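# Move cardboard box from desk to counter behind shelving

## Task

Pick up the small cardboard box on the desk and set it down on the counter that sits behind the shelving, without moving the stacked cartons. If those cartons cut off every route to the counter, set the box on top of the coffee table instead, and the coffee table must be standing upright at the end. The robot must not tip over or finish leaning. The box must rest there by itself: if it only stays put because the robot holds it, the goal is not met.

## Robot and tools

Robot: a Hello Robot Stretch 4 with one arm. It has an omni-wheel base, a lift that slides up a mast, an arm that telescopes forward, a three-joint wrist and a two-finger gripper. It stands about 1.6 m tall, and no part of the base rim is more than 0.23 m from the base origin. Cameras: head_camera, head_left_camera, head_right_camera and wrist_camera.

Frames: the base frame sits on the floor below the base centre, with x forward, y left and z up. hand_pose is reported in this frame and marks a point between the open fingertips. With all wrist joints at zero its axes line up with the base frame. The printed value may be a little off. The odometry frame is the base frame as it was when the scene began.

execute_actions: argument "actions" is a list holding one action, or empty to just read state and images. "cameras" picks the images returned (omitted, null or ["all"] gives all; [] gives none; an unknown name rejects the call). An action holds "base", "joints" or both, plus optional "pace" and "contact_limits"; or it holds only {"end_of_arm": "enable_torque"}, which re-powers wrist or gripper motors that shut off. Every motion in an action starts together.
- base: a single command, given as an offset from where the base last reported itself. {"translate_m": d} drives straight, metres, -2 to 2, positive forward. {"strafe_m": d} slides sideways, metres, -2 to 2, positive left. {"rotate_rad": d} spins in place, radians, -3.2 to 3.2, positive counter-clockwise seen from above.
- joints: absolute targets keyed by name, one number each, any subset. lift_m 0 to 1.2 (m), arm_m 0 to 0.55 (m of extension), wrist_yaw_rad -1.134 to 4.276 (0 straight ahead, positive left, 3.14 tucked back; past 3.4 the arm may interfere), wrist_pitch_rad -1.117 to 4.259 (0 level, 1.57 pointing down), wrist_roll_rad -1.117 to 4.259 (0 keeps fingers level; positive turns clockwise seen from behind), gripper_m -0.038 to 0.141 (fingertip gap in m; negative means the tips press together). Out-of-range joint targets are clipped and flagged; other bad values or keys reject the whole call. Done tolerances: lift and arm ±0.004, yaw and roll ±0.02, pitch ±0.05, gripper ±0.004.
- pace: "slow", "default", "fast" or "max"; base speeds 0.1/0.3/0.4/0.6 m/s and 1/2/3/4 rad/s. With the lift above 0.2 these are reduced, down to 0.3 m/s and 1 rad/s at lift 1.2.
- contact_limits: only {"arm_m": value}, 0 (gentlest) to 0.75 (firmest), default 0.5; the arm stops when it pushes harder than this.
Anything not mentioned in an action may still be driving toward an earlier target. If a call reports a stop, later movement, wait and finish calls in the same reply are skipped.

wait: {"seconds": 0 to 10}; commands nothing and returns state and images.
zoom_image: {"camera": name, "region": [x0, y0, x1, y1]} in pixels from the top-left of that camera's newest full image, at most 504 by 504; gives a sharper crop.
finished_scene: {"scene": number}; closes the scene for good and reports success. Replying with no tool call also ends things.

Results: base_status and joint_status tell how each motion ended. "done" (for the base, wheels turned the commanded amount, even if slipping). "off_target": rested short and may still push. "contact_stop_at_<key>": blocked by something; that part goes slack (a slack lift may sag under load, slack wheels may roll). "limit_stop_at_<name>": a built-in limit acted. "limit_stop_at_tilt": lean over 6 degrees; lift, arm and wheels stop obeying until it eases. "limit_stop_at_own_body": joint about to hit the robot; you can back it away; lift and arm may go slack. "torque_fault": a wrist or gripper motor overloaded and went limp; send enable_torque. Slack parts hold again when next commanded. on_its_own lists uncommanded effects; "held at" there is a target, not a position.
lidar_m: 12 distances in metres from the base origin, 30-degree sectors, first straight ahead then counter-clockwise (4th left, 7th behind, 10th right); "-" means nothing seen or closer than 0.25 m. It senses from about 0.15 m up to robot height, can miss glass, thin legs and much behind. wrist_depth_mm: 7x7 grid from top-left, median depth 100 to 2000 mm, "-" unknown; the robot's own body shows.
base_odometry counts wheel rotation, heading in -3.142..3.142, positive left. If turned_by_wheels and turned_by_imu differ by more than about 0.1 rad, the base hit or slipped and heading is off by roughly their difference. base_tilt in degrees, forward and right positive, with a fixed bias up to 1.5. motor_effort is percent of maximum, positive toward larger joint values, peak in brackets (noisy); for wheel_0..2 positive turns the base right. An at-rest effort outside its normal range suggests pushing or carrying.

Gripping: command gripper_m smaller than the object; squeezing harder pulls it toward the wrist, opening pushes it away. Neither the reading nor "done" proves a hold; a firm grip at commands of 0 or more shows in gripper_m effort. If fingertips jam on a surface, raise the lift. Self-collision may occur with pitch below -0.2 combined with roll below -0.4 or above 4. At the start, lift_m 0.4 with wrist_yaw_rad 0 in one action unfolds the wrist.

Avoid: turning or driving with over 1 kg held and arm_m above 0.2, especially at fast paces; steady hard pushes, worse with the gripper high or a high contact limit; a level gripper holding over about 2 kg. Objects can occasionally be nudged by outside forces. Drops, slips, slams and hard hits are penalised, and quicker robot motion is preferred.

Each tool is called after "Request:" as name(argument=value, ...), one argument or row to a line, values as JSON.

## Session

Request:
execute_actions(
  actions=[],
)

Scene clock: 0.00 s.
base_odometry: x=+0.000 y=+0.000 heading=+0.000 (m, m, rad; odometry frame)
turned_by_wheels: +0.000 (rad since the last result)
turned_by_imu: +0.000 (rad since the last result)
base_tilt: forward=+0.2 right=+0.4 (deg)
lidar_m: 0.95 0.99 1.47 1.36 1.40 1.11 1.07 0.90 1.18 2.31 1.40 1.00
base_status: not commanded
joint_positions: lift_m=+0.266 arm_m=-0.001 wrist_yaw_rad=+3.257 wrist_pitch_rad=+0.016 wrist_roll_rad=+0.015 gripper_m=+0.057
joint_status: not commanded
motor_effort: lift_m=+20 arm_m=-1 wrist_yaw_rad=+0 wrist_pitch_rad=-5 wrist_roll_rad=+1 gripper_m=-2 wheel_0=+0 wheel_1=+1 wheel_2=+1 (%)
hand_pose: x=-0.1265 y=+0.0536 z=+0.4398 quat_wxyz=(-0.058, -0.008, +0.007, +0.998) (m; base frame)
wrist_depth_mm: - - 135 1708 1708 1661 1661 / - - 131 1661 1708 1661 1661 / - 105 134 1708 1708 1661 1661 / 140 134 138 1708 1708 1661 1618 / 209 1756 1708 1708 1618 1661 1576 / 209 1464 193 1708 195 1464 1464 / 209 976 1182 124 1138 1160 1255
pictures: head_camera, head_left_camera, head_right_camera, wrist_camera
Images, in order (width x height): head_camera 420x560, head_left_camera 420x672, head_right_camera 420x672, wrist_camera 616x392.

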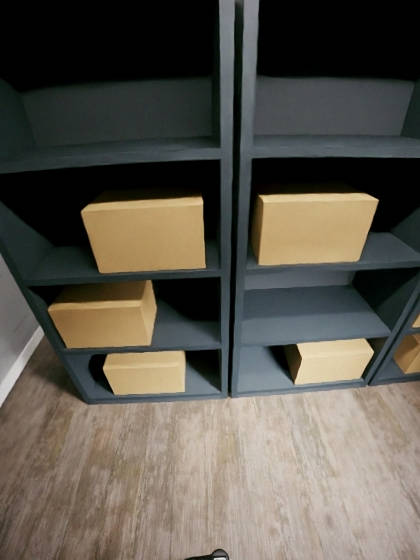

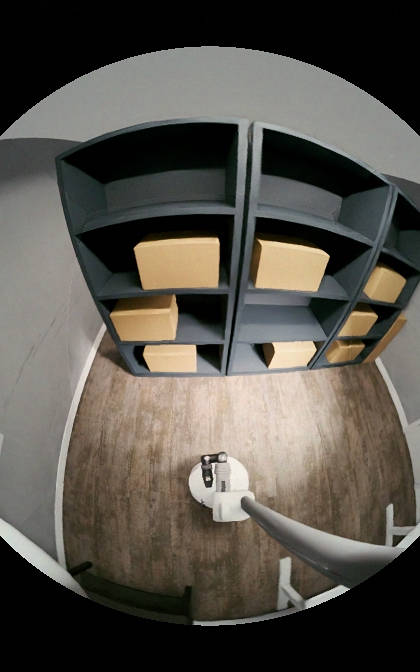

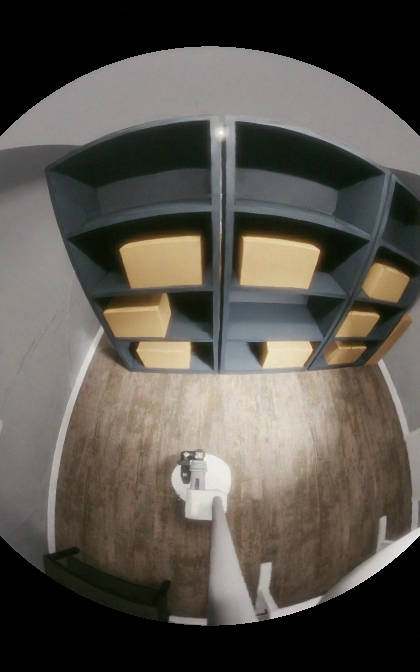

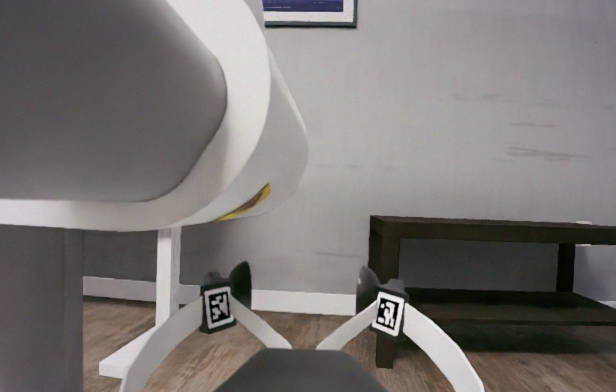

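Request:
execute_actions(
  actions=[
    {"joints":{"lift_m":0.8,"wrist_yaw_rad":0,"wrist_pitch_rad":0.5,"gripper_m":0.14},"base":{"rotate_rad":-2.6},"pace":"fast"},
  ],
)

Scene clock: 5.50 s.
base_odometry: x=+0.000 y=+0.000 heading=-2.600 (m, m, rad; odometry frame)
turned_by_wheels: -2.600 (rad since the last result)
turned_by_imu: -2.608 (rad since the last result)
base_tilt: forward=+0.1 right=+0.5 (deg)
lidar_m: 0.88 1.18 2.29 1.37 1.00 0.95 1.01 1.48 1.39 1.47 1.09 1.07
base_status: done
joint_positions: lift_m=+0.800 arm_m=-0.001 wrist_yaw_rad=+0.001 wrist_pitch_rad=+0.502 wrist_roll_rad=+0.015 gripper_m=+0.140
joint_status: all done
motor_effort: lift_m=+22(24) arm_m=-1(1) wrist_yaw_rad=-2(8) wrist_pitch_rad=-5(7) wrist_roll_rad=+0(2) gripper_m=+1(3) wheel_0=+2(12) wheel_1=-1(12) wheel_2=-1(10) (%)
hand_pose: x=+0.4230 y=-0.0873 z=+0.8391 quat_wxyz=(+0.969, +0.007, +0.248, -0.002) (m; base frame)
wrist_depth_mm: - 1863 1618 1430 1281 1160 1060 / 1308 1308 1308 1366 1308 1182 1098 / - - 878 831 1397 1281 1160 / - 1921 1921 1708 1537 1336 1229 / 1618 1618 1661 1576 1576 1397 1281 / 1308 1229 1308 1336 1281 1281 1255 / 1138 1118 1160 124 1205 1160 1042
pictures: head_camera, head_left_camera, head_right_camera, wrist_camera
Images, in order (width x height): head_camera 420x560, head_left_camera 420x672, head_right_camera 420x672, wrist_camera 616x392.

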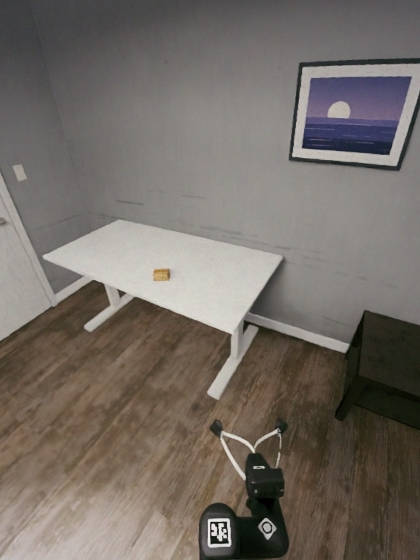

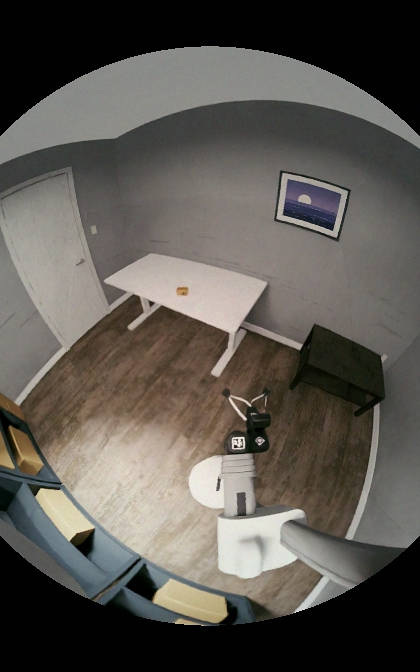

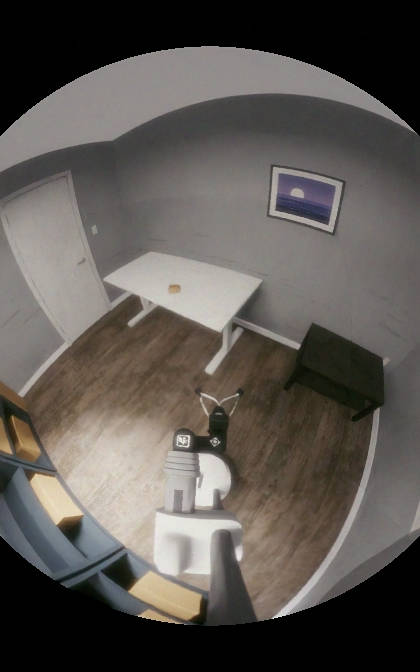

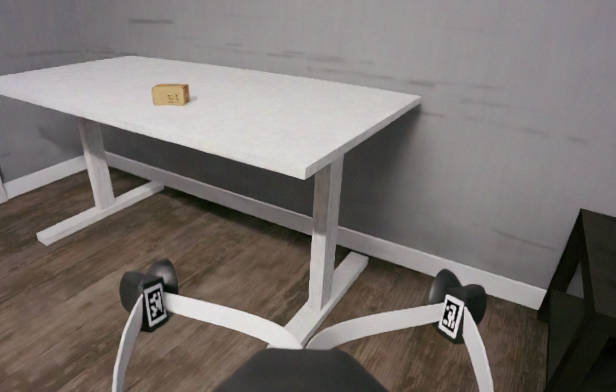

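Request:
execute_actions(
  actions=[
    {"base":{"strafe_m":0.47},"joints":{"lift_m":0.84},"pace":"fast"},
  ],
  cameras=[],
)

Request:
execute_actions(
  actions=[
    {"base":{"translate_m":0.4},"joints":{"arm_m":0.2},"pace":"fast"},
  ],
  cameras=["head_camera","wrist_camera"],
)

Scene clock: 12.03 s.
base_odometry: x=+0.242 y=-0.403 heading=-2.600 (m, m, rad; odometry frame)
turned_by_wheels: +0.000 (rad since the last result)
turned_by_imu: +0.004 (rad since the last result)
base_tilt: forward=+0.1 right=+0.5 (deg)
lidar_m: 1.09 1.53 1.91 1.03 0.75 0.70 0.76 1.05 1.82 1.85 1.42 1.04
base_status: done
joint_positions: lift_m=+0.840 arm_m=-0.001 wrist_yaw_rad=+0.000 wrist_pitch_rad=+0.502 wrist_roll_rad=+0.015 gripper_m=+0.140
joint_status: all done
motor_effort: lift_m=+22(25) arm_m=-1(1) wrist_yaw_rad=+0(1) wrist_pitch_rad=-6(6) wrist_roll_rad=+2(1) gripper_m=+0(1) wheel_0=+1(13) wheel_1=-1(12) wheel_2=+0(0) (%)
hand_pose: x=+0.4230 y=-0.0874 z=+0.8792 quat_wxyz=(+0.969, +0.007, +0.248, -0.002) (m; base frame)
wrist_depth_mm: 1661 - 1921 1708 1499 1336 1229 / 1661 1808 1499 1537 1499 1397 1281 / 1756 - 1756 1118 976 1025 1336 / 1808 - - - 1756 1138 1430 / 1618 1661 1708 1708 1756 1618 1499 / 1336 1255 1336 1430 1366 1336 1464 / 1182 1160 1205 124 1205 1205 1255
pictures: none
No camera images: the call's "cameras" was empty. Leave "cameras" out to get every camera's image.

Scene clock: 14.50 s.
base_odometry: x=-0.100 y=-0.609 heading=-2.600 (m, m, rad; odometry frame)
turned_by_wheels: +0.000 (rad since the last result)
turned_by_imu: +0.000 (rad since the last result)
base_tilt: forward=+0.1 right=+0.4 (deg)
lidar_m: 0.75 1.05 1.69 1.54 1.10 1.06 1.10 1.56 2.00 1.32 0.73 0.68
base_status: done
joint_positions: lift_m=+0.840 arm_m=+0.199 wrist_yaw_rad=+0.000 wrist_pitch_rad=+0.502 wrist_roll_rad=+0.015 gripper_m=+0.140
joint_status: all done
motor_effort: lift_m=+22(22) arm_m=+5(5) wrist_yaw_rad=+0(1) wrist_pitch_rad=-6(5) wrist_roll_rad=+1(0) gripper_m=+0(1) wheel_0=+2(10) wheel_1=+2(8) wheel_2=+0(12) (%)
hand_pose: x=+0.6229 y=-0.0874 z=+0.8792 quat_wxyz=(+0.969, +0.007, +0.248, -0.002) (m; base frame)
wrist_depth_mm: 1397 1499 1308 1138 1008 904 854 / 1430 1576 1308 1205 1078 946 878 / 891 904 917 931 976 960 904 / 723 654 668 676 691 707 723 / 1537 1281 525 535 535 539 544 / 1366 1229 1308 452 410 410 442 / 1138 1160 1229 124 394 370 382
pictures: head_camera, wrist_camera
Images, in order (width x height): head_camera 420x560, wrist_camera 616x392.

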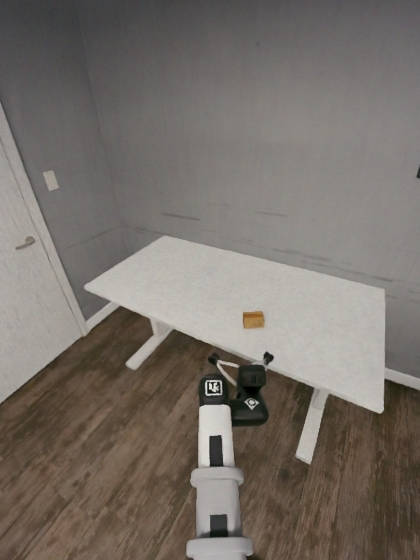

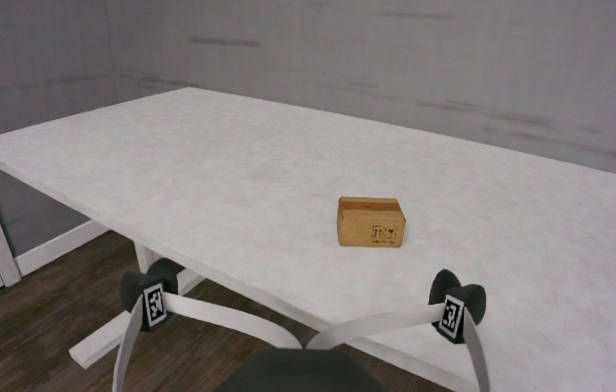

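Request:
execute_actions(
  actions=[
    {"base":{"strafe_m":-0.105},"joints":{"arm_m":0.4,"lift_m":0.76}},
  ],
  cameras=["wrist_camera"],
)

Scene clock: 21.20 s.
base_odometry: x=-0.155 y=-0.519 heading=-2.600 (m, m, rad; odometry frame)
turned_by_wheels: +0.000 (rad since the last result)
turned_by_imu: +0.001 (rad since the last result)
base_tilt: forward=+0.1 right=+0.4 (deg)
lidar_m: 0.68 0.97 1.79 1.62 1.15 1.10 1.16 1.62 1.90 1.25 1.16 0.64
base_status: done
joint_positions: lift_m=+0.760 arm_m=+0.399 wrist_yaw_rad=+0.000 wrist_pitch_rad=+0.502 wrist_roll_rad=+0.015 gripper_m=+0.140
joint_status: all done
motor_effort: lift_m=+17(22) arm_m=+5(5) wrist_yaw_rad=+0(1) wrist_pitch_rad=-6(5) wrist_roll_rad=+1(1) gripper_m=+0(0) wheel_0=+1(11) wheel_1=+0(9) wheel_2=+0(1) (%)
hand_pose: x=+0.8228 y=-0.0874 z=+0.7996 quat_wxyz=(+0.969, +0.007, +0.248, -0.002) (m; base frame)
wrist_depth_mm: 1336 1182 1025 904 809 732 661 / 1366 1098 1025 946 854 768 699 / 661 668 683 699 715 750 715 / 477 484 496 508 521 525 539 / 375 382 375 315 402 407 410 / 306 287 306 322 304 304 329 / 268 264 276 124 283 276 283
pictures: wrist_camera
Images, in order (width x height): wrist_camera 616x392.

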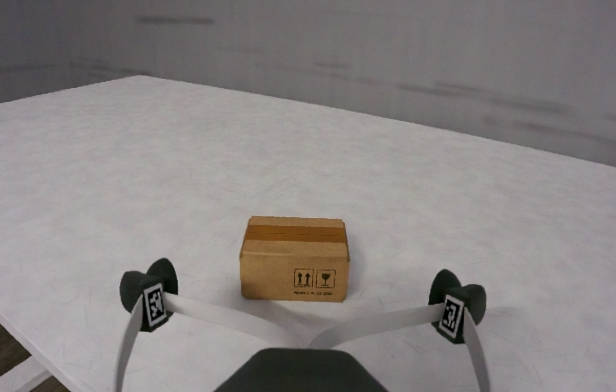

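Request:
execute_actions(
  actions=[
    {"base":{"strafe_m":0.01},"joints":{"arm_m":0.505,"lift_m":0.702}},
  ],
  cameras=["wrist_camera"],
)

Scene clock: 31.17 s.
base_odometry: x=-0.149 y=-0.528 heading=-2.600 (m, m, rad; odometry frame)
turned_by_wheels: +0.000 (rad since the last result)
turned_by_imu: +0.001 (rad since the last result)
base_tilt: forward=+0.2 right=+0.6 (deg)
lidar_m: 0.68 0.96 1.78 1.60 1.17 1.11 1.14 1.63 1.92 1.28 1.16 0.64
base_status: done
joint_positions: lift_m=+0.702 arm_m=+0.504 wrist_yaw_rad=+0.000 wrist_pitch_rad=+0.502 wrist_roll_rad=+0.015 gripper_m=+0.140
joint_status: all done
motor_effort: lift_m=+17(17) arm_m=+5(6) wrist_yaw_rad=+0(0) wrist_pitch_rad=-6(5) wrist_roll_rad=+1(1) gripper_m=+1(1) wheel_0=-3(12) wheel_1=+2(8) wheel_2=+0(4) (%)
hand_pose: x=+0.9278 y=-0.0874 z=+0.7417 quat_wxyz=(+0.969, +0.007, +0.248, -0.002) (m; base frame)
wrist_depth_mm: 1255 1078 917 820 732 654 597 / 820 820 831 809 759 683 621 / 500 504 512 530 539 564 591 / 359 364 373 379 387 394 402 / 279 286 278 213 278 304 307 / 229 216 191 191 191 229 248 / 198 198 206 124 207 206 213
pictures: wrist_camera
Images, in order (width x height): wrist_camera 616x392.

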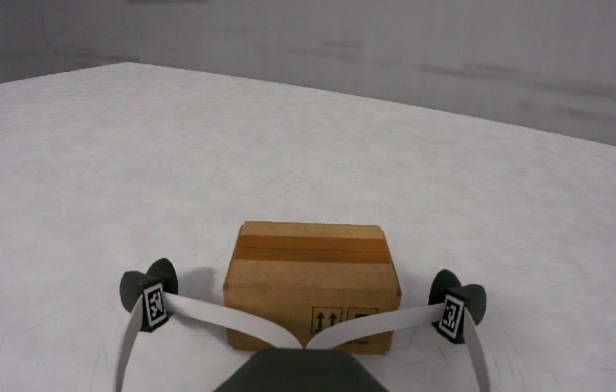

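Request:
execute_actions(
  actions=[
    {"joints":{"gripper_m":0.04}},
  ],
  cameras=[],
)

Request:
execute_actions(
  actions=[
    {"joints":{"lift_m":0.78}},
  ],
  cameras=["wrist_camera"],
)

Request:
execute_actions(
  actions=[
    {"joints":{"arm_m":0},"base":{"translate_m":-0.2},"pace":"fast"},
  ],
  cameras=[],
)

Request:
execute_actions(
  actions=[
    {"base":{"rotate_rad":2.67},"pace":"fast"},
  ],
  cameras=["head_left_camera"],
)

Request:
execute_actions(
  actions=[
    {"base":{"strafe_m":1.4},"joints":{"wrist_yaw_rad":0.25},"pace":"fast"},
  ],
)

Scene clock: 38.77 s.
base_odometry: x=-0.149 y=-0.528 heading=-2.600 (m, m, rad; odometry frame)
turned_by_wheels: +0.000 (rad since the last result)
turned_by_imu: +0.001 (rad since the last result)
base_tilt: forward=+0.1 right=+0.4 (deg)
lidar_m: 0.68 0.95 1.77 1.58 1.17 1.10 1.15 1.60 1.91 1.28 1.15 0.63
base_status: not commanded
joint_positions: lift_m=+0.702 arm_m=+0.504 wrist_yaw_rad=+0.000 wrist_pitch_rad=+0.503 wrist_roll_rad=+0.015 gripper_m=+0.041
joint_status: all done
motor_effort: lift_m=+16(17) arm_m=+5(5) wrist_yaw_rad=+1(0) wrist_pitch_rad=-8(7) wrist_roll_rad=-1(0) gripper_m=-23(23) wheel_0=-3(3) wheel_1=+2(2) wheel_2=+0(0) (%)
hand_pose: x=+0.9277 y=-0.0874 z=+0.7415 quat_wxyz=(+0.969, +0.007, +0.249, -0.002) (m; base frame)
wrist_depth_mm: 1229 1060 917 820 732 654 603 / 809 820 831 820 750 676 627 / 492 500 508 525 539 559 580 / 357 366 370 377 387 392 399 / 279 285 216 200 277 303 307 / 229 224 181 178 180 246 247 / 198 196 195 148 199 199 212
pictures: none
No camera images: the call's "cameras" was empty. Leave "cameras" out to get every camera's image.

Scene clock: 40.07 s.
base_odometry: x=-0.149 y=-0.528 heading=-2.600 (m, m, rad; odometry frame)
turned_by_wheels: +0.000 (rad since the last result)
turned_by_imu: +0.000 (rad since the last result)
base_tilt: forward=+0.1 right=+0.7 (deg)
lidar_m: 0.69 0.94 1.76 1.61 1.16 1.11 1.16 1.62 1.91 1.28 1.16 0.65
base_status: not commanded
joint_positions: lift_m=+0.780 arm_m=+0.504 wrist_yaw_rad=+0.000 wrist_pitch_rad=+0.503 wrist_roll_rad=+0.015 gripper_m=+0.041
joint_status: all done
motor_effort: lift_m=+23(24) arm_m=+5(5) wrist_yaw_rad=+0(1) wrist_pitch_rad=-9(8) wrist_roll_rad=+1(2) gripper_m=-23(24) wheel_0=-3(3) wheel_1=+2(2) wheel_2=+0(0) (%)
hand_pose: x=+0.9277 y=-0.0874 z=+0.8188 quat_wxyz=(+0.969, +0.007, +0.249, -0.002) (m; base frame)
wrist_depth_mm: 1255 1078 931 809 723 654 597 / 1308 1060 960 854 759 676 621 / 707 723 732 759 759 715 661 / 512 521 535 544 554 569 574 / 402 410 217 200 399 439 442 / 329 322 181 177 180 355 355 / 285 282 281 149 287 287 306
pictures: wrist_camera
Images, in order (width x height): wrist_camera 616x392.

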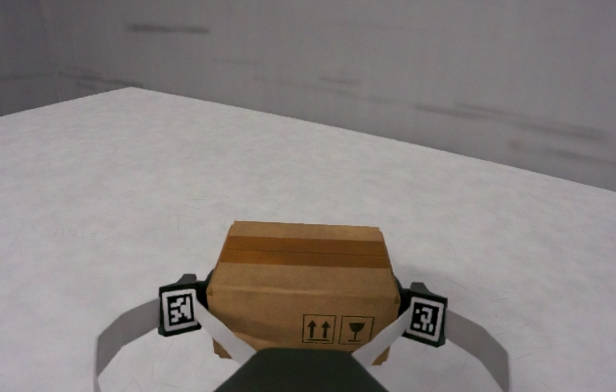

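Scene clock: 42.20 s.
base_odometry: x=+0.022 y=-0.424 heading=-2.600 (m, m, rad; odometry frame)
turned_by_wheels: +0.000 (rad since the last result)
turned_by_imu: +0.001 (rad since the last result)
base_tilt: forward=+0.1 right=+0.4 (deg)
lidar_m: 0.88 1.24 1.86 1.34 0.98 0.93 0.98 1.38 1.82 1.54 1.25 0.82
base_status: done
joint_positions: lift_m=+0.780 arm_m=+0.001 wrist_yaw_rad=+0.000 wrist_pitch_rad=+0.503 wrist_roll_rad=+0.015 gripper_m=+0.041
joint_status: all done
motor_effort: lift_m=+24(24) arm_m=-5(5) wrist_yaw_rad=+0(1) wrist_pitch_rad=-8(9) wrist_roll_rad=+2(2) gripper_m=-23(25) wheel_0=-3(8) wheel_1=-1(8) wheel_2=+0(13) (%)
hand_pose: x=+0.4245 y=-0.0875 z=+0.8188 quat_wxyz=(+0.968, +0.007, +0.249, -0.002) (m; base frame)
wrist_depth_mm: 1618 1808 1618 1464 1308 1160 1060 / 1576 1182 1205 1229 1308 1205 1098 / 1756 1921 878 768 778 809 1025 / 1756 1921 1921 1708 1537 609 661 / 1537 1576 216 200 1537 1397 1281 / 1255 1229 181 178 180 1308 1308 / 1098 1078 1078 149 1098 1118 1160
pictures: none
No camera images: the call's "cameras" was empty. Leave "cameras" out to get every camera's image.

Scene clock: 44.67 s.
base_odometry: x=+0.022 y=-0.424 heading=+0.069 (m, m, rad; odometry frame)
turned_by_wheels: +2.669 (rad since the last result)
turned_by_imu: +2.680 (rad since the last result)
base_tilt: forward=+0.2 right=+0.6 (deg)
lidar_m: 0.94 0.99 1.44 1.79 1.44 1.22 0.81 0.88 1.30 1.89 1.30 0.95
base_status: done
joint_positions: lift_m=+0.780 arm_m=+0.001 wrist_yaw_rad=+0.000 wrist_pitch_rad=+0.503 wrist_roll_rad=+0.015 gripper_m=+0.041
joint_status: not commanded
motor_effort: lift_m=+23(24) arm_m=-5(5) wrist_yaw_rad=-1(0) wrist_pitch_rad=-8(10) wrist_roll_rad=+0(1) gripper_m=-23(23) wheel_0=-5(10) wheel_1=-3(8) wheel_2=-4(11) (%)
hand_pose: x=+0.4246 y=-0.0874 z=+0.8189 quat_wxyz=(+0.969, +0.007, +0.249, -0.002) (m; base frame)
wrist_depth_mm: 1078 668 1060 1060 1042 1042 723 / 1118 715 1098 1118 1118 1078 798 / 1160 778 1138 1182 1160 1160 778 / 904 831 931 946 976 976 788 / 1025 904 216 200 831 960 842 / 1025 960 181 178 180 931 1060 / 1060 1042 1042 149 1025 976 1078
pictures: head_left_camera
Images, in order (width x height): head_left_camera 420x672.

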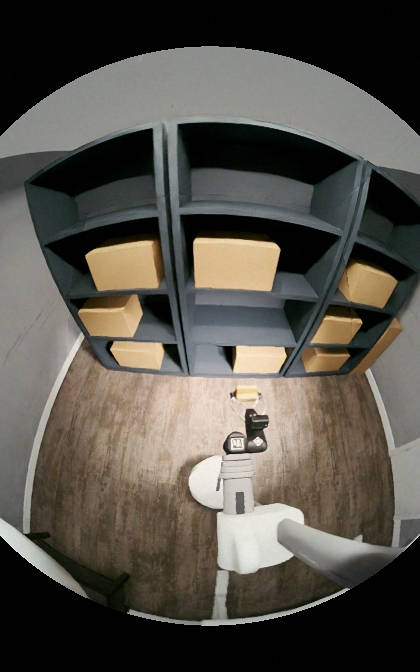

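Scene clock: 49.43 s.
base_odometry: x=-0.075 y=+0.972 heading=+0.069 (m, m, rad; odometry frame)
turned_by_wheels: +0.000 (rad since the last result)
turned_by_imu: +0.008 (rad since the last result)
base_tilt: forward=+0.1 right=+0.4 (deg)
lidar_m: 1.02 0.62 0.45 0.39 0.43 0.61 0.98 1.04 1.55 3.28 1.38 1.04
base_status: done
joint_positions: lift_m=+0.780 arm_m=+0.001 wrist_yaw_rad=+0.250 wrist_pitch_rad=+0.503 wrist_roll_rad=+0.015 gripper_m=+0.041
joint_status: all done
motor_effort: lift_m=+22(23) arm_m=-5(5) wrist_yaw_rad=+0(7) wrist_pitch_rad=-8(7) wrist_roll_rad=+1(1) gripper_m=-25(23) wheel_0=-2(13) wheel_1=-3(13) wheel_2=+0(8) (%)
hand_pose: x=+0.4383 y=-0.0222 z=+0.8189 quat_wxyz=(+0.961, -0.024, +0.248, +0.119) (m; base frame)
wrist_depth_mm: 512 654 917 1618 - 854 960 / 525 676 991 1708 - 891 991 / 544 699 1025 1863 - 732 699 / 559 732 1098 1863 - 778 741 / 574 759 216 200 1229 831 768 / 591 676 181 177 180 960 878 / 603 809 1008 148 1025 904 904
pictures: head_camera, head_left_camera, head_right_camera, wrist_camera
Images, in order (width x height): head_camera 420x560, head_left_camera 420x672, head_right_camera 420x672, wrist_camera 616x392.

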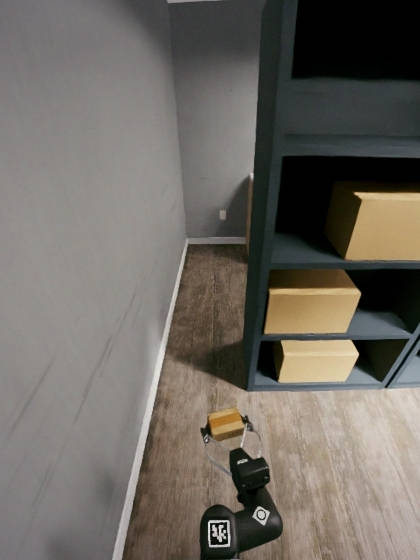

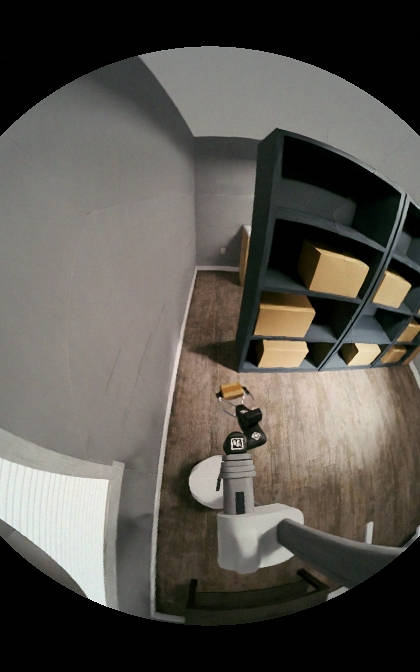

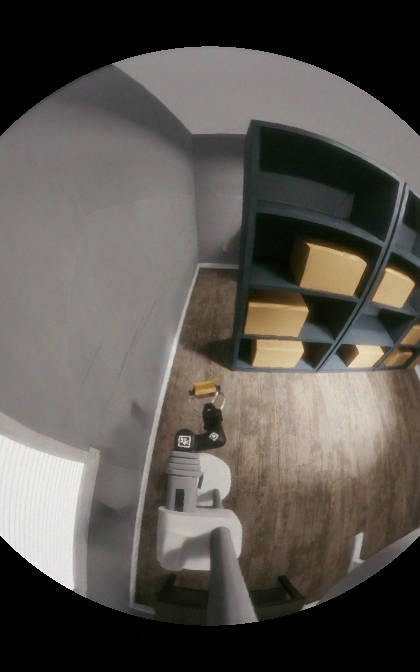

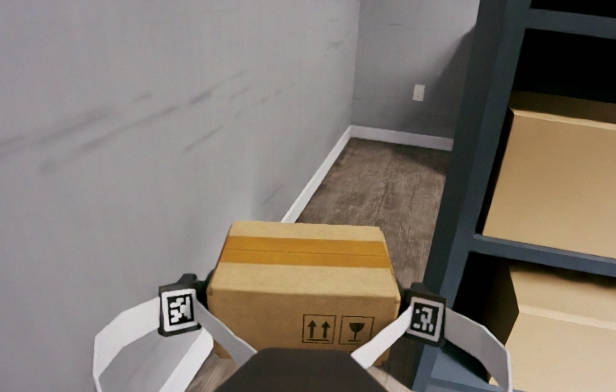

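Same gap as before; passable.

Request:
execute_actions(
  actions=[
    {"base":{"translate_m":0.45},"pace":"fast"},
  ],
  cameras=[],
)

Request:
execute_actions(
  actions=[
    {"base":{"strafe_m":0.11}},
  ],
  cameras=["head_camera"],
)

Request:
execute_actions(
  actions=[
    {"base":{"translate_m":0.3}},
  ],
  cameras=["head_right_camera","head_camera"],
)

Scene clock: 57.47 s.
base_odometry: x=+0.374 y=+1.003 heading=+0.069 (m, m, rad; odometry frame)
turned_by_wheels: +0.000 (rad since the last result)
turned_by_imu: +0.000 (rad since the last result)
base_tilt: forward=+0.2 right=+0.6 (deg)
lidar_m: 0.91 0.57 0.41 0.40 0.44 0.58 1.41 1.54 1.88 1.90 0.78 0.58
base_status: done
joint_positions: lift_m=+0.780 arm_m=+0.001 wrist_yaw_rad=+0.250 wrist_pitch_rad=+0.503 wrist_roll_rad=+0.015 gripper_m=+0.041
joint_status: not commanded
motor_effort: lift_m=+23(23) arm_m=-5(5) wrist_yaw_rad=+0(1) wrist_pitch_rad=-9(8) wrist_roll_rad=+1(1) gripper_m=-23(24) wheel_0=+3(9) wheel_1=+1(7) wheel_2=+1(13) (%)
hand_pose: x=+0.4383 y=-0.0222 z=+0.8189 quat_wxyz=(+0.961, -0.024, +0.248, +0.119) (m; base frame)
wrist_depth_mm: 488 621 891 1537 - - 445 / 500 647 946 1661 - 1863 402 / 517 668 991 1756 - 1756 379 / 530 699 1025 1921 - 691 355 / 554 732 216 200 1537 615 334 / 559 640 181 177 180 459 338 / 574 768 976 149 1025 366 362
pictures: none
No camera images: the call's "cameras" was empty. Leave "cameras" out to get every camera's image.

Scene clock: 59.00 s.
base_odometry: x=+0.367 y=+1.113 heading=+0.069 (m, m, rad; odometry frame)
turned_by_wheels: +0.000 (rad since the last result)
turned_by_imu: +0.001 (rad since the last result)
base_tilt: forward=+0.1 right=+0.4 (deg)
lidar_m: 1.04 0.40 0.31 0.30 0.32 0.45 1.41 1.51 1.94 1.94 0.80 0.65
base_status: done
joint_positions: lift_m=+0.780 arm_m=+0.001 wrist_yaw_rad=+0.250 wrist_pitch_rad=+0.503 wrist_roll_rad=+0.015 gripper_m=+0.041
joint_status: not commanded
motor_effort: lift_m=+23(23) arm_m=-5(5) wrist_yaw_rad=+1(0) wrist_pitch_rad=-8(9) wrist_roll_rad=+1(1) gripper_m=-24(22) wheel_0=-3(11) wheel_1=+1(10) wheel_2=+0(1) (%)
hand_pose: x=+0.4383 y=-0.0221 z=+0.8189 quat_wxyz=(+0.961, -0.024, +0.248, +0.119) (m; base frame)
wrist_depth_mm: 379 480 691 1182 - - 1537 / 387 500 723 1308 - - 1576 / 399 521 759 1366 - - 676 / 413 539 809 1537 - 1921 627 / 424 559 217 200 1576 1661 591 / 433 500 181 178 180 820 549 / 442 591 759 149 1118 621 530
pictures: head_camera
Images, in order (width x height): head_camera 420x560.

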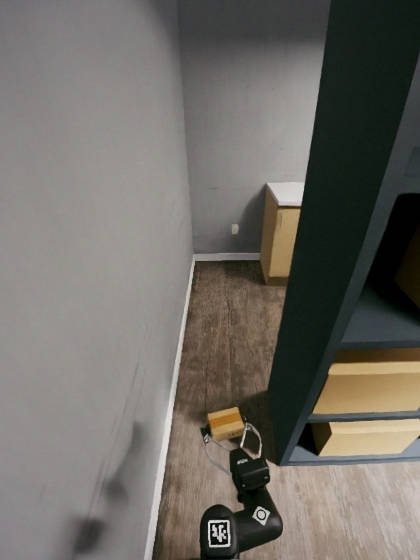

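Scene clock: 61.47 s.
base_odometry: x=+0.666 y=+1.134 heading=+0.070 (m, m, rad; odometry frame)
turned_by_wheels: +0.000 (rad since the last result)
turned_by_imu: +0.000 (rad since the last result)
base_tilt: forward=+0.1 right=+0.5 (deg)
lidar_m: 1.00 0.38 0.29 0.28 0.30 0.44 1.31 1.86 2.33 0.93 0.42 0.46
base_status: done
joint_positions: lift_m=+0.780 arm_m=+0.001 wrist_yaw_rad=+0.250 wrist_pitch_rad=+0.503 wrist_roll_rad=+0.015 gripper_m=+0.041
joint_status: not commanded
motor_effort: lift_m=+22(22) arm_m=-5(5) wrist_yaw_rad=+0(1) wrist_pitch_rad=-9(8) wrist_roll_rad=-1(0) gripper_m=-24(24) wheel_0=+5(9) wheel_1=+2(7) wheel_2=-1(12) (%)
hand_pose: x=+0.4383 y=-0.0221 z=+0.8189 quat_wxyz=(+0.961, -0.024, +0.248, +0.119) (m; base frame)
wrist_depth_mm: 364 462 661 1138 1863 1863 1537 / 370 480 699 1229 - 1921 1308 / 384 500 732 1336 - - 1397 / 397 517 768 1499 - 1921 1499 / 404 535 217 200 1537 1661 1618 / 415 477 181 178 180 1366 1336 / 424 569 732 149 1118 1098 1118
pictures: head_camera, head_right_camera
Images, in order (width x height): head_camera 420x560, head_right_camera 420x672.

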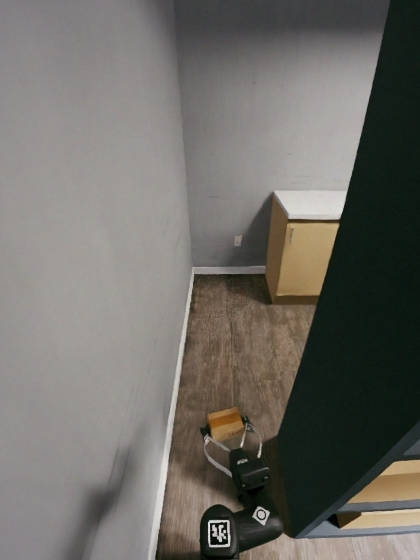

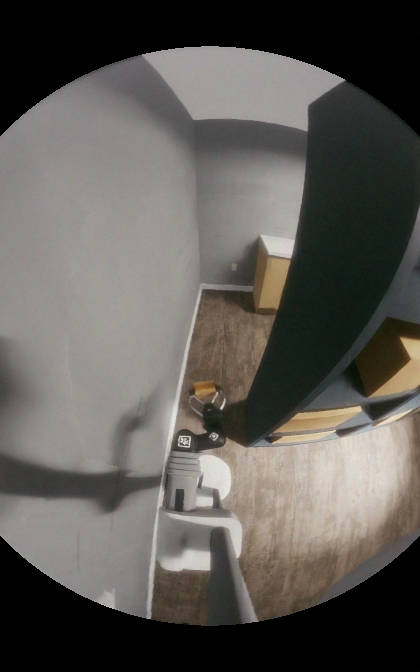

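Request:
execute_actions(
  actions=[
    {"base":{"rotate_rad":-0.045}},
  ],
  cameras=[],
)

Request:
execute_actions(
  actions=[
    {"base":{"translate_m":0.35}},
  ],
  cameras=["head_right_camera"],
)

Scene clock: 64.90 s.
base_odometry: x=+0.666 y=+1.134 heading=+0.025 (m, m, rad; odometry frame)
turned_by_wheels: -0.045 (rad since the last result)
turned_by_imu: -0.044 (rad since the last result)
base_tilt: forward=+0.1 right=+0.5 (deg)
lidar_m: 1.16 0.42 0.30 0.27 0.29 0.43 1.10 1.81 2.14 1.11 0.42 0.44
base_status: done
joint_positions: lift_m=+0.780 arm_m=+0.001 wrist_yaw_rad=+0.250 wrist_pitch_rad=+0.503 wrist_roll_rad=+0.015 gripper_m=+0.041
joint_status: not commanded
motor_effort: lift_m=+23(23) arm_m=-5(5) wrist_yaw_rad=+1(0) wrist_pitch_rad=-9(8) wrist_roll_rad=+1(1) gripper_m=-23(23) wheel_0=+2(7) wheel_1=+2(6) wheel_2=+0(8) (%)
hand_pose: x=+0.4383 y=-0.0222 z=+0.8189 quat_wxyz=(+0.961, -0.024, +0.248, +0.119) (m; base frame)
wrist_depth_mm: 389 500 750 1397 1921 1808 1499 / 399 525 788 1464 - 1921 1336 / 413 544 831 1618 - 1863 1430 / 424 564 866 1808 - 1708 1499 / 433 580 216 200 1499 1661 1618 / 442 512 181 177 180 1366 512 / 449 615 798 149 1098 574 492
pictures: none
No camera images: the call's "cameras" was empty. Leave "cameras" out to get every camera's image.

Scene clock: 67.53 s.
base_odometry: x=+1.016 y=+1.143 heading=+0.025 (m, m, rad; odometry frame)
turned_by_wheels: +0.000 (rad since the last result)
turned_by_imu: +0.000 (rad since the last result)
base_tilt: forward=+0.1 right=+0.5 (deg)
lidar_m: 1.12 0.42 0.30 0.27 0.29 0.42 1.10 2.19 2.73 0.30 0.32 0.44
base_status: done
joint_positions: lift_m=+0.780 arm_m=+0.001 wrist_yaw_rad=+0.250 wrist_pitch_rad=+0.503 wrist_roll_rad=+0.015 gripper_m=+0.041
joint_status: not commanded
motor_effort: lift_m=+22(23) arm_m=-5(5) wrist_yaw_rad=+0(0) wrist_pitch_rad=-9(8) wrist_roll_rad=+0(0) gripper_m=-22(23) wheel_0=+5(8) wheel_1=+1(6) wheel_2=-1(11) (%)
hand_pose: x=+0.4383 y=-0.0222 z=+0.8189 quat_wxyz=(+0.961, -0.024, +0.248, +0.119) (m; base frame)
wrist_depth_mm: 392 500 741 1397 1618 1537 1464 / 397 521 778 1464 1756 1618 1078 / 413 539 820 1618 1863 1708 1118 / 421 554 866 1756 1863 1708 1182 / 430 574 217 200 1537 1537 1281 / 442 508 181 177 180 1366 1336 / 449 615 798 149 1098 1098 1182
pictures: head_right_camera
Images, in order (width x height): head_right_camera 420x672.

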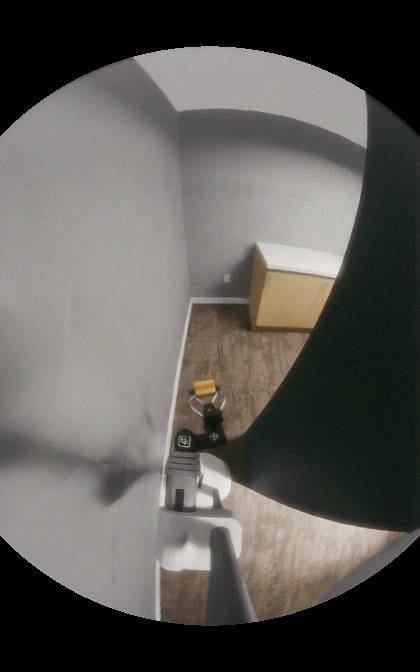

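Request:
execute_actions(
  actions=[
    {"base":{"translate_m":0.95},"joints":{"lift_m":1.0,"wrist_yaw_rad":0},"pace":"fast"},
  ],
  cameras=["head_right_camera"],
)

Request:
execute_actions(
  actions=[
    {"base":{"strafe_m":-0.6},"pace":"fast"},
  ],
  cameras=["head_camera","wrist_camera"],
)

Scene clock: 78.47 s.
base_odometry: x=+1.965 y=+1.167 heading=+0.026 (m, m, rad; odometry frame)
turned_by_wheels: +0.000 (rad since the last result)
turned_by_imu: -0.001 (rad since the last result)
base_tilt: forward=+0.3 right=+0.4 (deg)
lidar_m: 1.13 0.40 0.29 0.27 0.29 0.42 1.15 0.64 0.79 2.12 0.75 0.72
base_status: done
joint_positions: lift_m=+1.000 arm_m=+0.001 wrist_yaw_rad=+0.000 wrist_pitch_rad=+0.503 wrist_roll_rad=+0.015 gripper_m=+0.041
joint_status: all done
motor_effort: lift_m=+23(25) arm_m=-5(5) wrist_yaw_rad=+0(7) wrist_pitch_rad=-8(8) wrist_roll_rad=+1(1) gripper_m=-24(23) wheel_0=+2(9) wheel_1=+1(8) wheel_2=+0(13) (%)
hand_pose: x=+0.4246 y=-0.0874 z=+1.0389 quat_wxyz=(+0.969, +0.007, +0.249, -0.002) (m; base frame)
wrist_depth_mm: 554 809 820 820 820 820 820 / 564 831 878 878 878 878 878 / 569 854 931 931 946 904 917 / 580 878 1008 1008 1008 831 654 / 585 866 216 200 1042 820 585 / 585 699 181 178 180 741 574 / 580 866 1255 149 1138 647 580
pictures: head_right_camera
Images, in order (width x height): head_right_camera 420x672.

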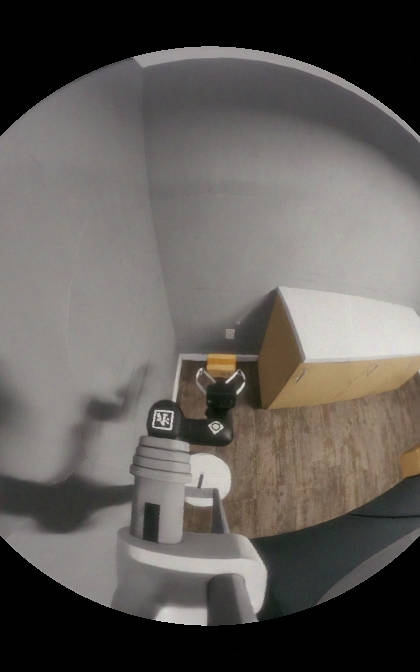

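Scene clock: 81.47 s.
base_odometry: x=+1.981 y=+0.567 heading=+0.026 (m, m, rad; odometry frame)
turned_by_wheels: +0.000 (rad since the last result)
turned_by_imu: -0.002 (rad since the last result)
base_tilt: forward=+0.1 right=+0.5 (deg)
lidar_m: 0.52 1.17 0.91 0.88 0.90 0.56 0.52 0.57 0.79 1.53 0.78 0.56
base_status: done
joint_positions: lift_m=+1.000 arm_m=+0.001 wrist_yaw_rad=+0.000 wrist_pitch_rad=+0.503 wrist_roll_rad=+0.015 gripper_m=+0.041
joint_status: not commanded
motor_effort: lift_m=+23(23) arm_m=-5(5) wrist_yaw_rad=-1(0) wrist_pitch_rad=-9(8) wrist_roll_rad=+0(1) gripper_m=-23(24) wheel_0=+0(13) wheel_1=+1(12) wheel_2=+0(1) (%)
hand_pose: x=+0.4246 y=-0.0874 z=+1.0389 quat_wxyz=(+0.968, +0.007, +0.249, -0.002) (m; base frame)
wrist_depth_mm: 820 820 820 831 820 831 831 / 866 866 878 878 878 878 878 / 917 931 891 854 878 904 904 / 1008 991 603 609 634 640 654 / 1098 1060 216 200 449 496 496 / 1205 392 182 177 180 402 407 / 1281 455 442 149 445 442 455
pictures: head_camera, wrist_camera
Images, in order (width x height): head_camera 420x560, wrist_camera 616x392.

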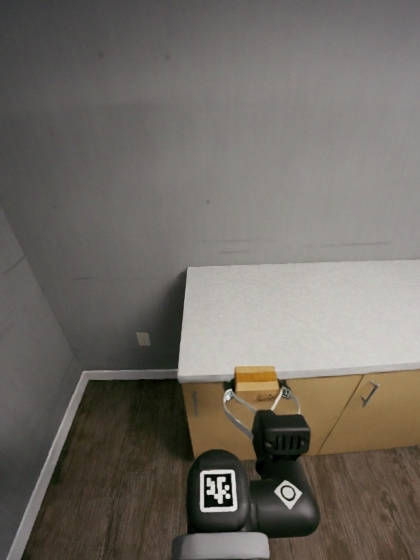

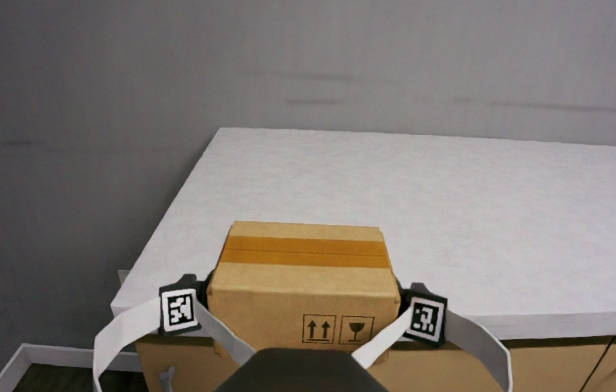

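Request:
execute_actions(
  actions=[
    {"joints":{"arm_m":0.35,"lift_m":0.94},"pace":"fast"},
  ],
  cameras=[],
)

Request:
execute_actions(
  actions=[
    {"joints":{"lift_m":0.893},"pace":"slow"},
  ],
  cameras=["wrist_camera"],
)

Scene clock: 87.17 s.
base_odometry: x=+1.981 y=+0.567 heading=+0.026 (m, m, rad; odometry frame)
turned_by_wheels: +0.000 (rad since the last result)
turned_by_imu: +0.001 (rad since the last result)
base_tilt: forward=+0.1 right=+0.4 (deg)
lidar_m: 0.52 1.17 0.90 0.88 0.91 0.55 0.51 0.55 0.78 1.56 0.75 0.57
base_status: not commanded
joint_positions: lift_m=+0.940 arm_m=+0.349 wrist_yaw_rad=+0.000 wrist_pitch_rad=+0.503 wrist_roll_rad=+0.015 gripper_m=+0.041
joint_status: all done
motor_effort: lift_m=+18(21) arm_m=+5(5) wrist_yaw_rad=+0(1) wrist_pitch_rad=-7(9) wrist_roll_rad=+1(1) gripper_m=-22(23) wheel_0=+0(0) wheel_1=+1(1) wheel_2=+0(0) (%)
hand_pose: x=+0.7728 y=-0.0874 z=+0.9793 quat_wxyz=(+0.969, +0.007, +0.249, -0.002) (m; base frame)
wrist_depth_mm: 504 504 504 512 508 508 512 / 535 535 539 544 544 544 544 / 574 574 569 580 574 580 580 / 615 603 469 484 492 504 508 / 668 364 217 200 353 387 389 / 707 285 181 177 180 314 315 / 252 251 249 149 254 254 271
pictures: none
No camera images: the call's "cameras" was empty. Leave "cameras" out to get every camera's image.

Scene clock: 88.43 s.
base_odometry: x=+1.981 y=+0.567 heading=+0.026 (m, m, rad; odometry frame)
turned_by_wheels: +0.000 (rad since the last result)
turned_by_imu: +0.000 (rad since the last result)
base_tilt: forward=+0.2 right=+0.5 (deg)
lidar_m: 0.51 1.18 0.92 0.87 0.92 0.56 0.53 0.55 0.79 1.56 0.74 0.55
base_status: not commanded
joint_positions: lift_m=+0.893 arm_m=+0.349 wrist_yaw_rad=+0.000 wrist_pitch_rad=+0.503 wrist_roll_rad=+0.015 gripper_m=+0.041
joint_status: all done
motor_effort: lift_m=+17(17) arm_m=+5(5) wrist_yaw_rad=-2(0) wrist_pitch_rad=-8(8) wrist_roll_rad=+0(0) gripper_m=-22(23) wheel_0=+0(0) wheel_1=+1(1) wheel_2=+0(0) (%)
hand_pose: x=+0.7728 y=-0.0874 z=+0.9324 quat_wxyz=(+0.969, +0.007, +0.249, -0.002) (m; base frame)
wrist_depth_mm: 504 508 508 508 508 508 508 / 535 535 539 539 539 539 539 / 574 574 512 525 544 564 564 / 615 366 373 377 387 397 402 / 296 287 216 200 278 304 309 / 230 224 181 178 180 248 248 / 200 198 196 149 201 200 214
pictures: wrist_camera
Images, in order (width x height): wrist_camera 616x392.

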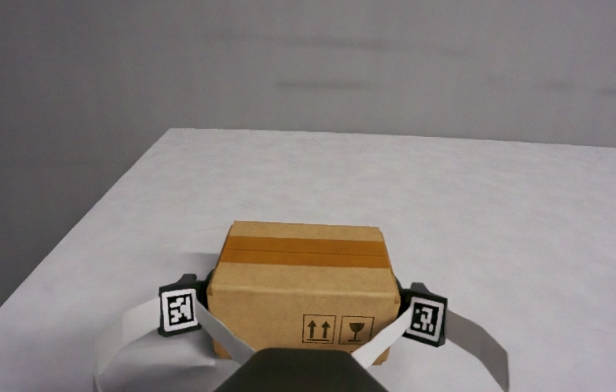

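Request:
execute_actions(
  actions=[
    {"joints":{"gripper_m":0.14}},
  ],
  cameras=[],
)

Request:
execute_actions(
  actions=[
    {"joints":{"lift_m":0.98,"arm_m":0.28},"pace":"fast"},
  ],
  cameras=["wrist_camera"],
)

Scene clock: 93.93 s.
base_odometry: x=+1.981 y=+0.567 heading=+0.026 (m, m, rad; odometry frame)
turned_by_wheels: +0.000 (rad since the last result)
turned_by_imu: +0.001 (rad since the last result)
base_tilt: forward=+0.2 right=+0.6 (deg)
lidar_m: 0.51 1.17 0.91 0.85 0.91 0.54 0.51 0.57 0.79 1.57 0.75 0.54
base_status: not commanded
joint_positions: lift_m=+0.893 arm_m=+0.349 wrist_yaw_rad=+0.000 wrist_pitch_rad=+0.502 wrist_roll_rad=+0.015 gripper_m=+0.140
joint_status: all done
motor_effort: lift_m=+17(17) arm_m=+5(5) wrist_yaw_rad=+1(0) wrist_pitch_rad=-6(8) wrist_roll_rad=+2(0) gripper_m=+1(23) wheel_0=+0(0) wheel_1=+1(1) wheel_2=+0(0) (%)
hand_pose: x=+0.7728 y=-0.0874 z=+0.9326 quat_wxyz=(+0.969, +0.007, +0.249, -0.002) (m; base frame)
wrist_depth_mm: 504 504 508 508 508 512 512 / 535 535 539 544 544 539 539 / 569 564 517 530 544 564 564 / 621 368 375 382 392 397 404 / 297 289 270 214 290 306 309 / 231 217 192 192 193 231 249 / 200 200 207 124 208 208 214
pictures: none
No camera images: the call's "cameras" was empty. Leave "cameras" out to get every camera's image.

Scene clock: 95.07 s.
base_odometry: x=+1.981 y=+0.567 heading=+0.026 (m, m, rad; odometry frame)
turned_by_wheels: +0.000 (rad since the last result)
turned_by_imu: +0.000 (rad since the last result)
base_tilt: forward=+0.4 right=+0.5 (deg)
lidar_m: 0.52 1.19 0.91 0.88 0.92 0.57 0.53 0.56 0.78 1.56 0.75 0.56
base_status: not commanded
joint_positions: lift_m=+0.980 arm_m=+0.281 wrist_yaw_rad=+0.000 wrist_pitch_rad=+0.502 wrist_roll_rad=+0.015 gripper_m=+0.140
joint_status: all done
motor_effort: lift_m=+23(24) arm_m=-5(7) wrist_yaw_rad=+0(0) wrist_pitch_rad=-6(6) wrist_roll_rad=+0(1) gripper_m=+0(1) wheel_0=+0(0) wheel_1=+1(1) wheel_2=+0(0) (%)
hand_pose: x=+0.7047 y=-0.0874 z=+1.0191 quat_wxyz=(+0.969, +0.007, +0.248, -0.002) (m; base frame)
wrist_depth_mm: 564 569 569 569 569 574 574 / 597 603 603 609 603 609 603 / 640 640 647 647 654 661 654 / 691 683 559 569 574 597 603 / 750 477 439 445 452 459 462 / 820 325 332 297 343 343 373 / 866 298 304 124 320 310 320
pictures: wrist_camera
Images, in order (width x height): wrist_camera 616x392.

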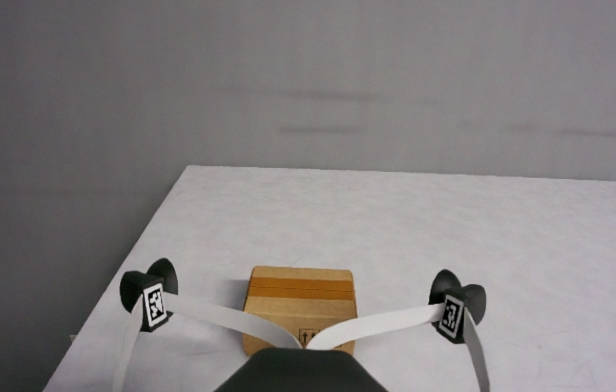

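Request:
finished_scene(
  scene=2,
)

The scene is finished: the task was done.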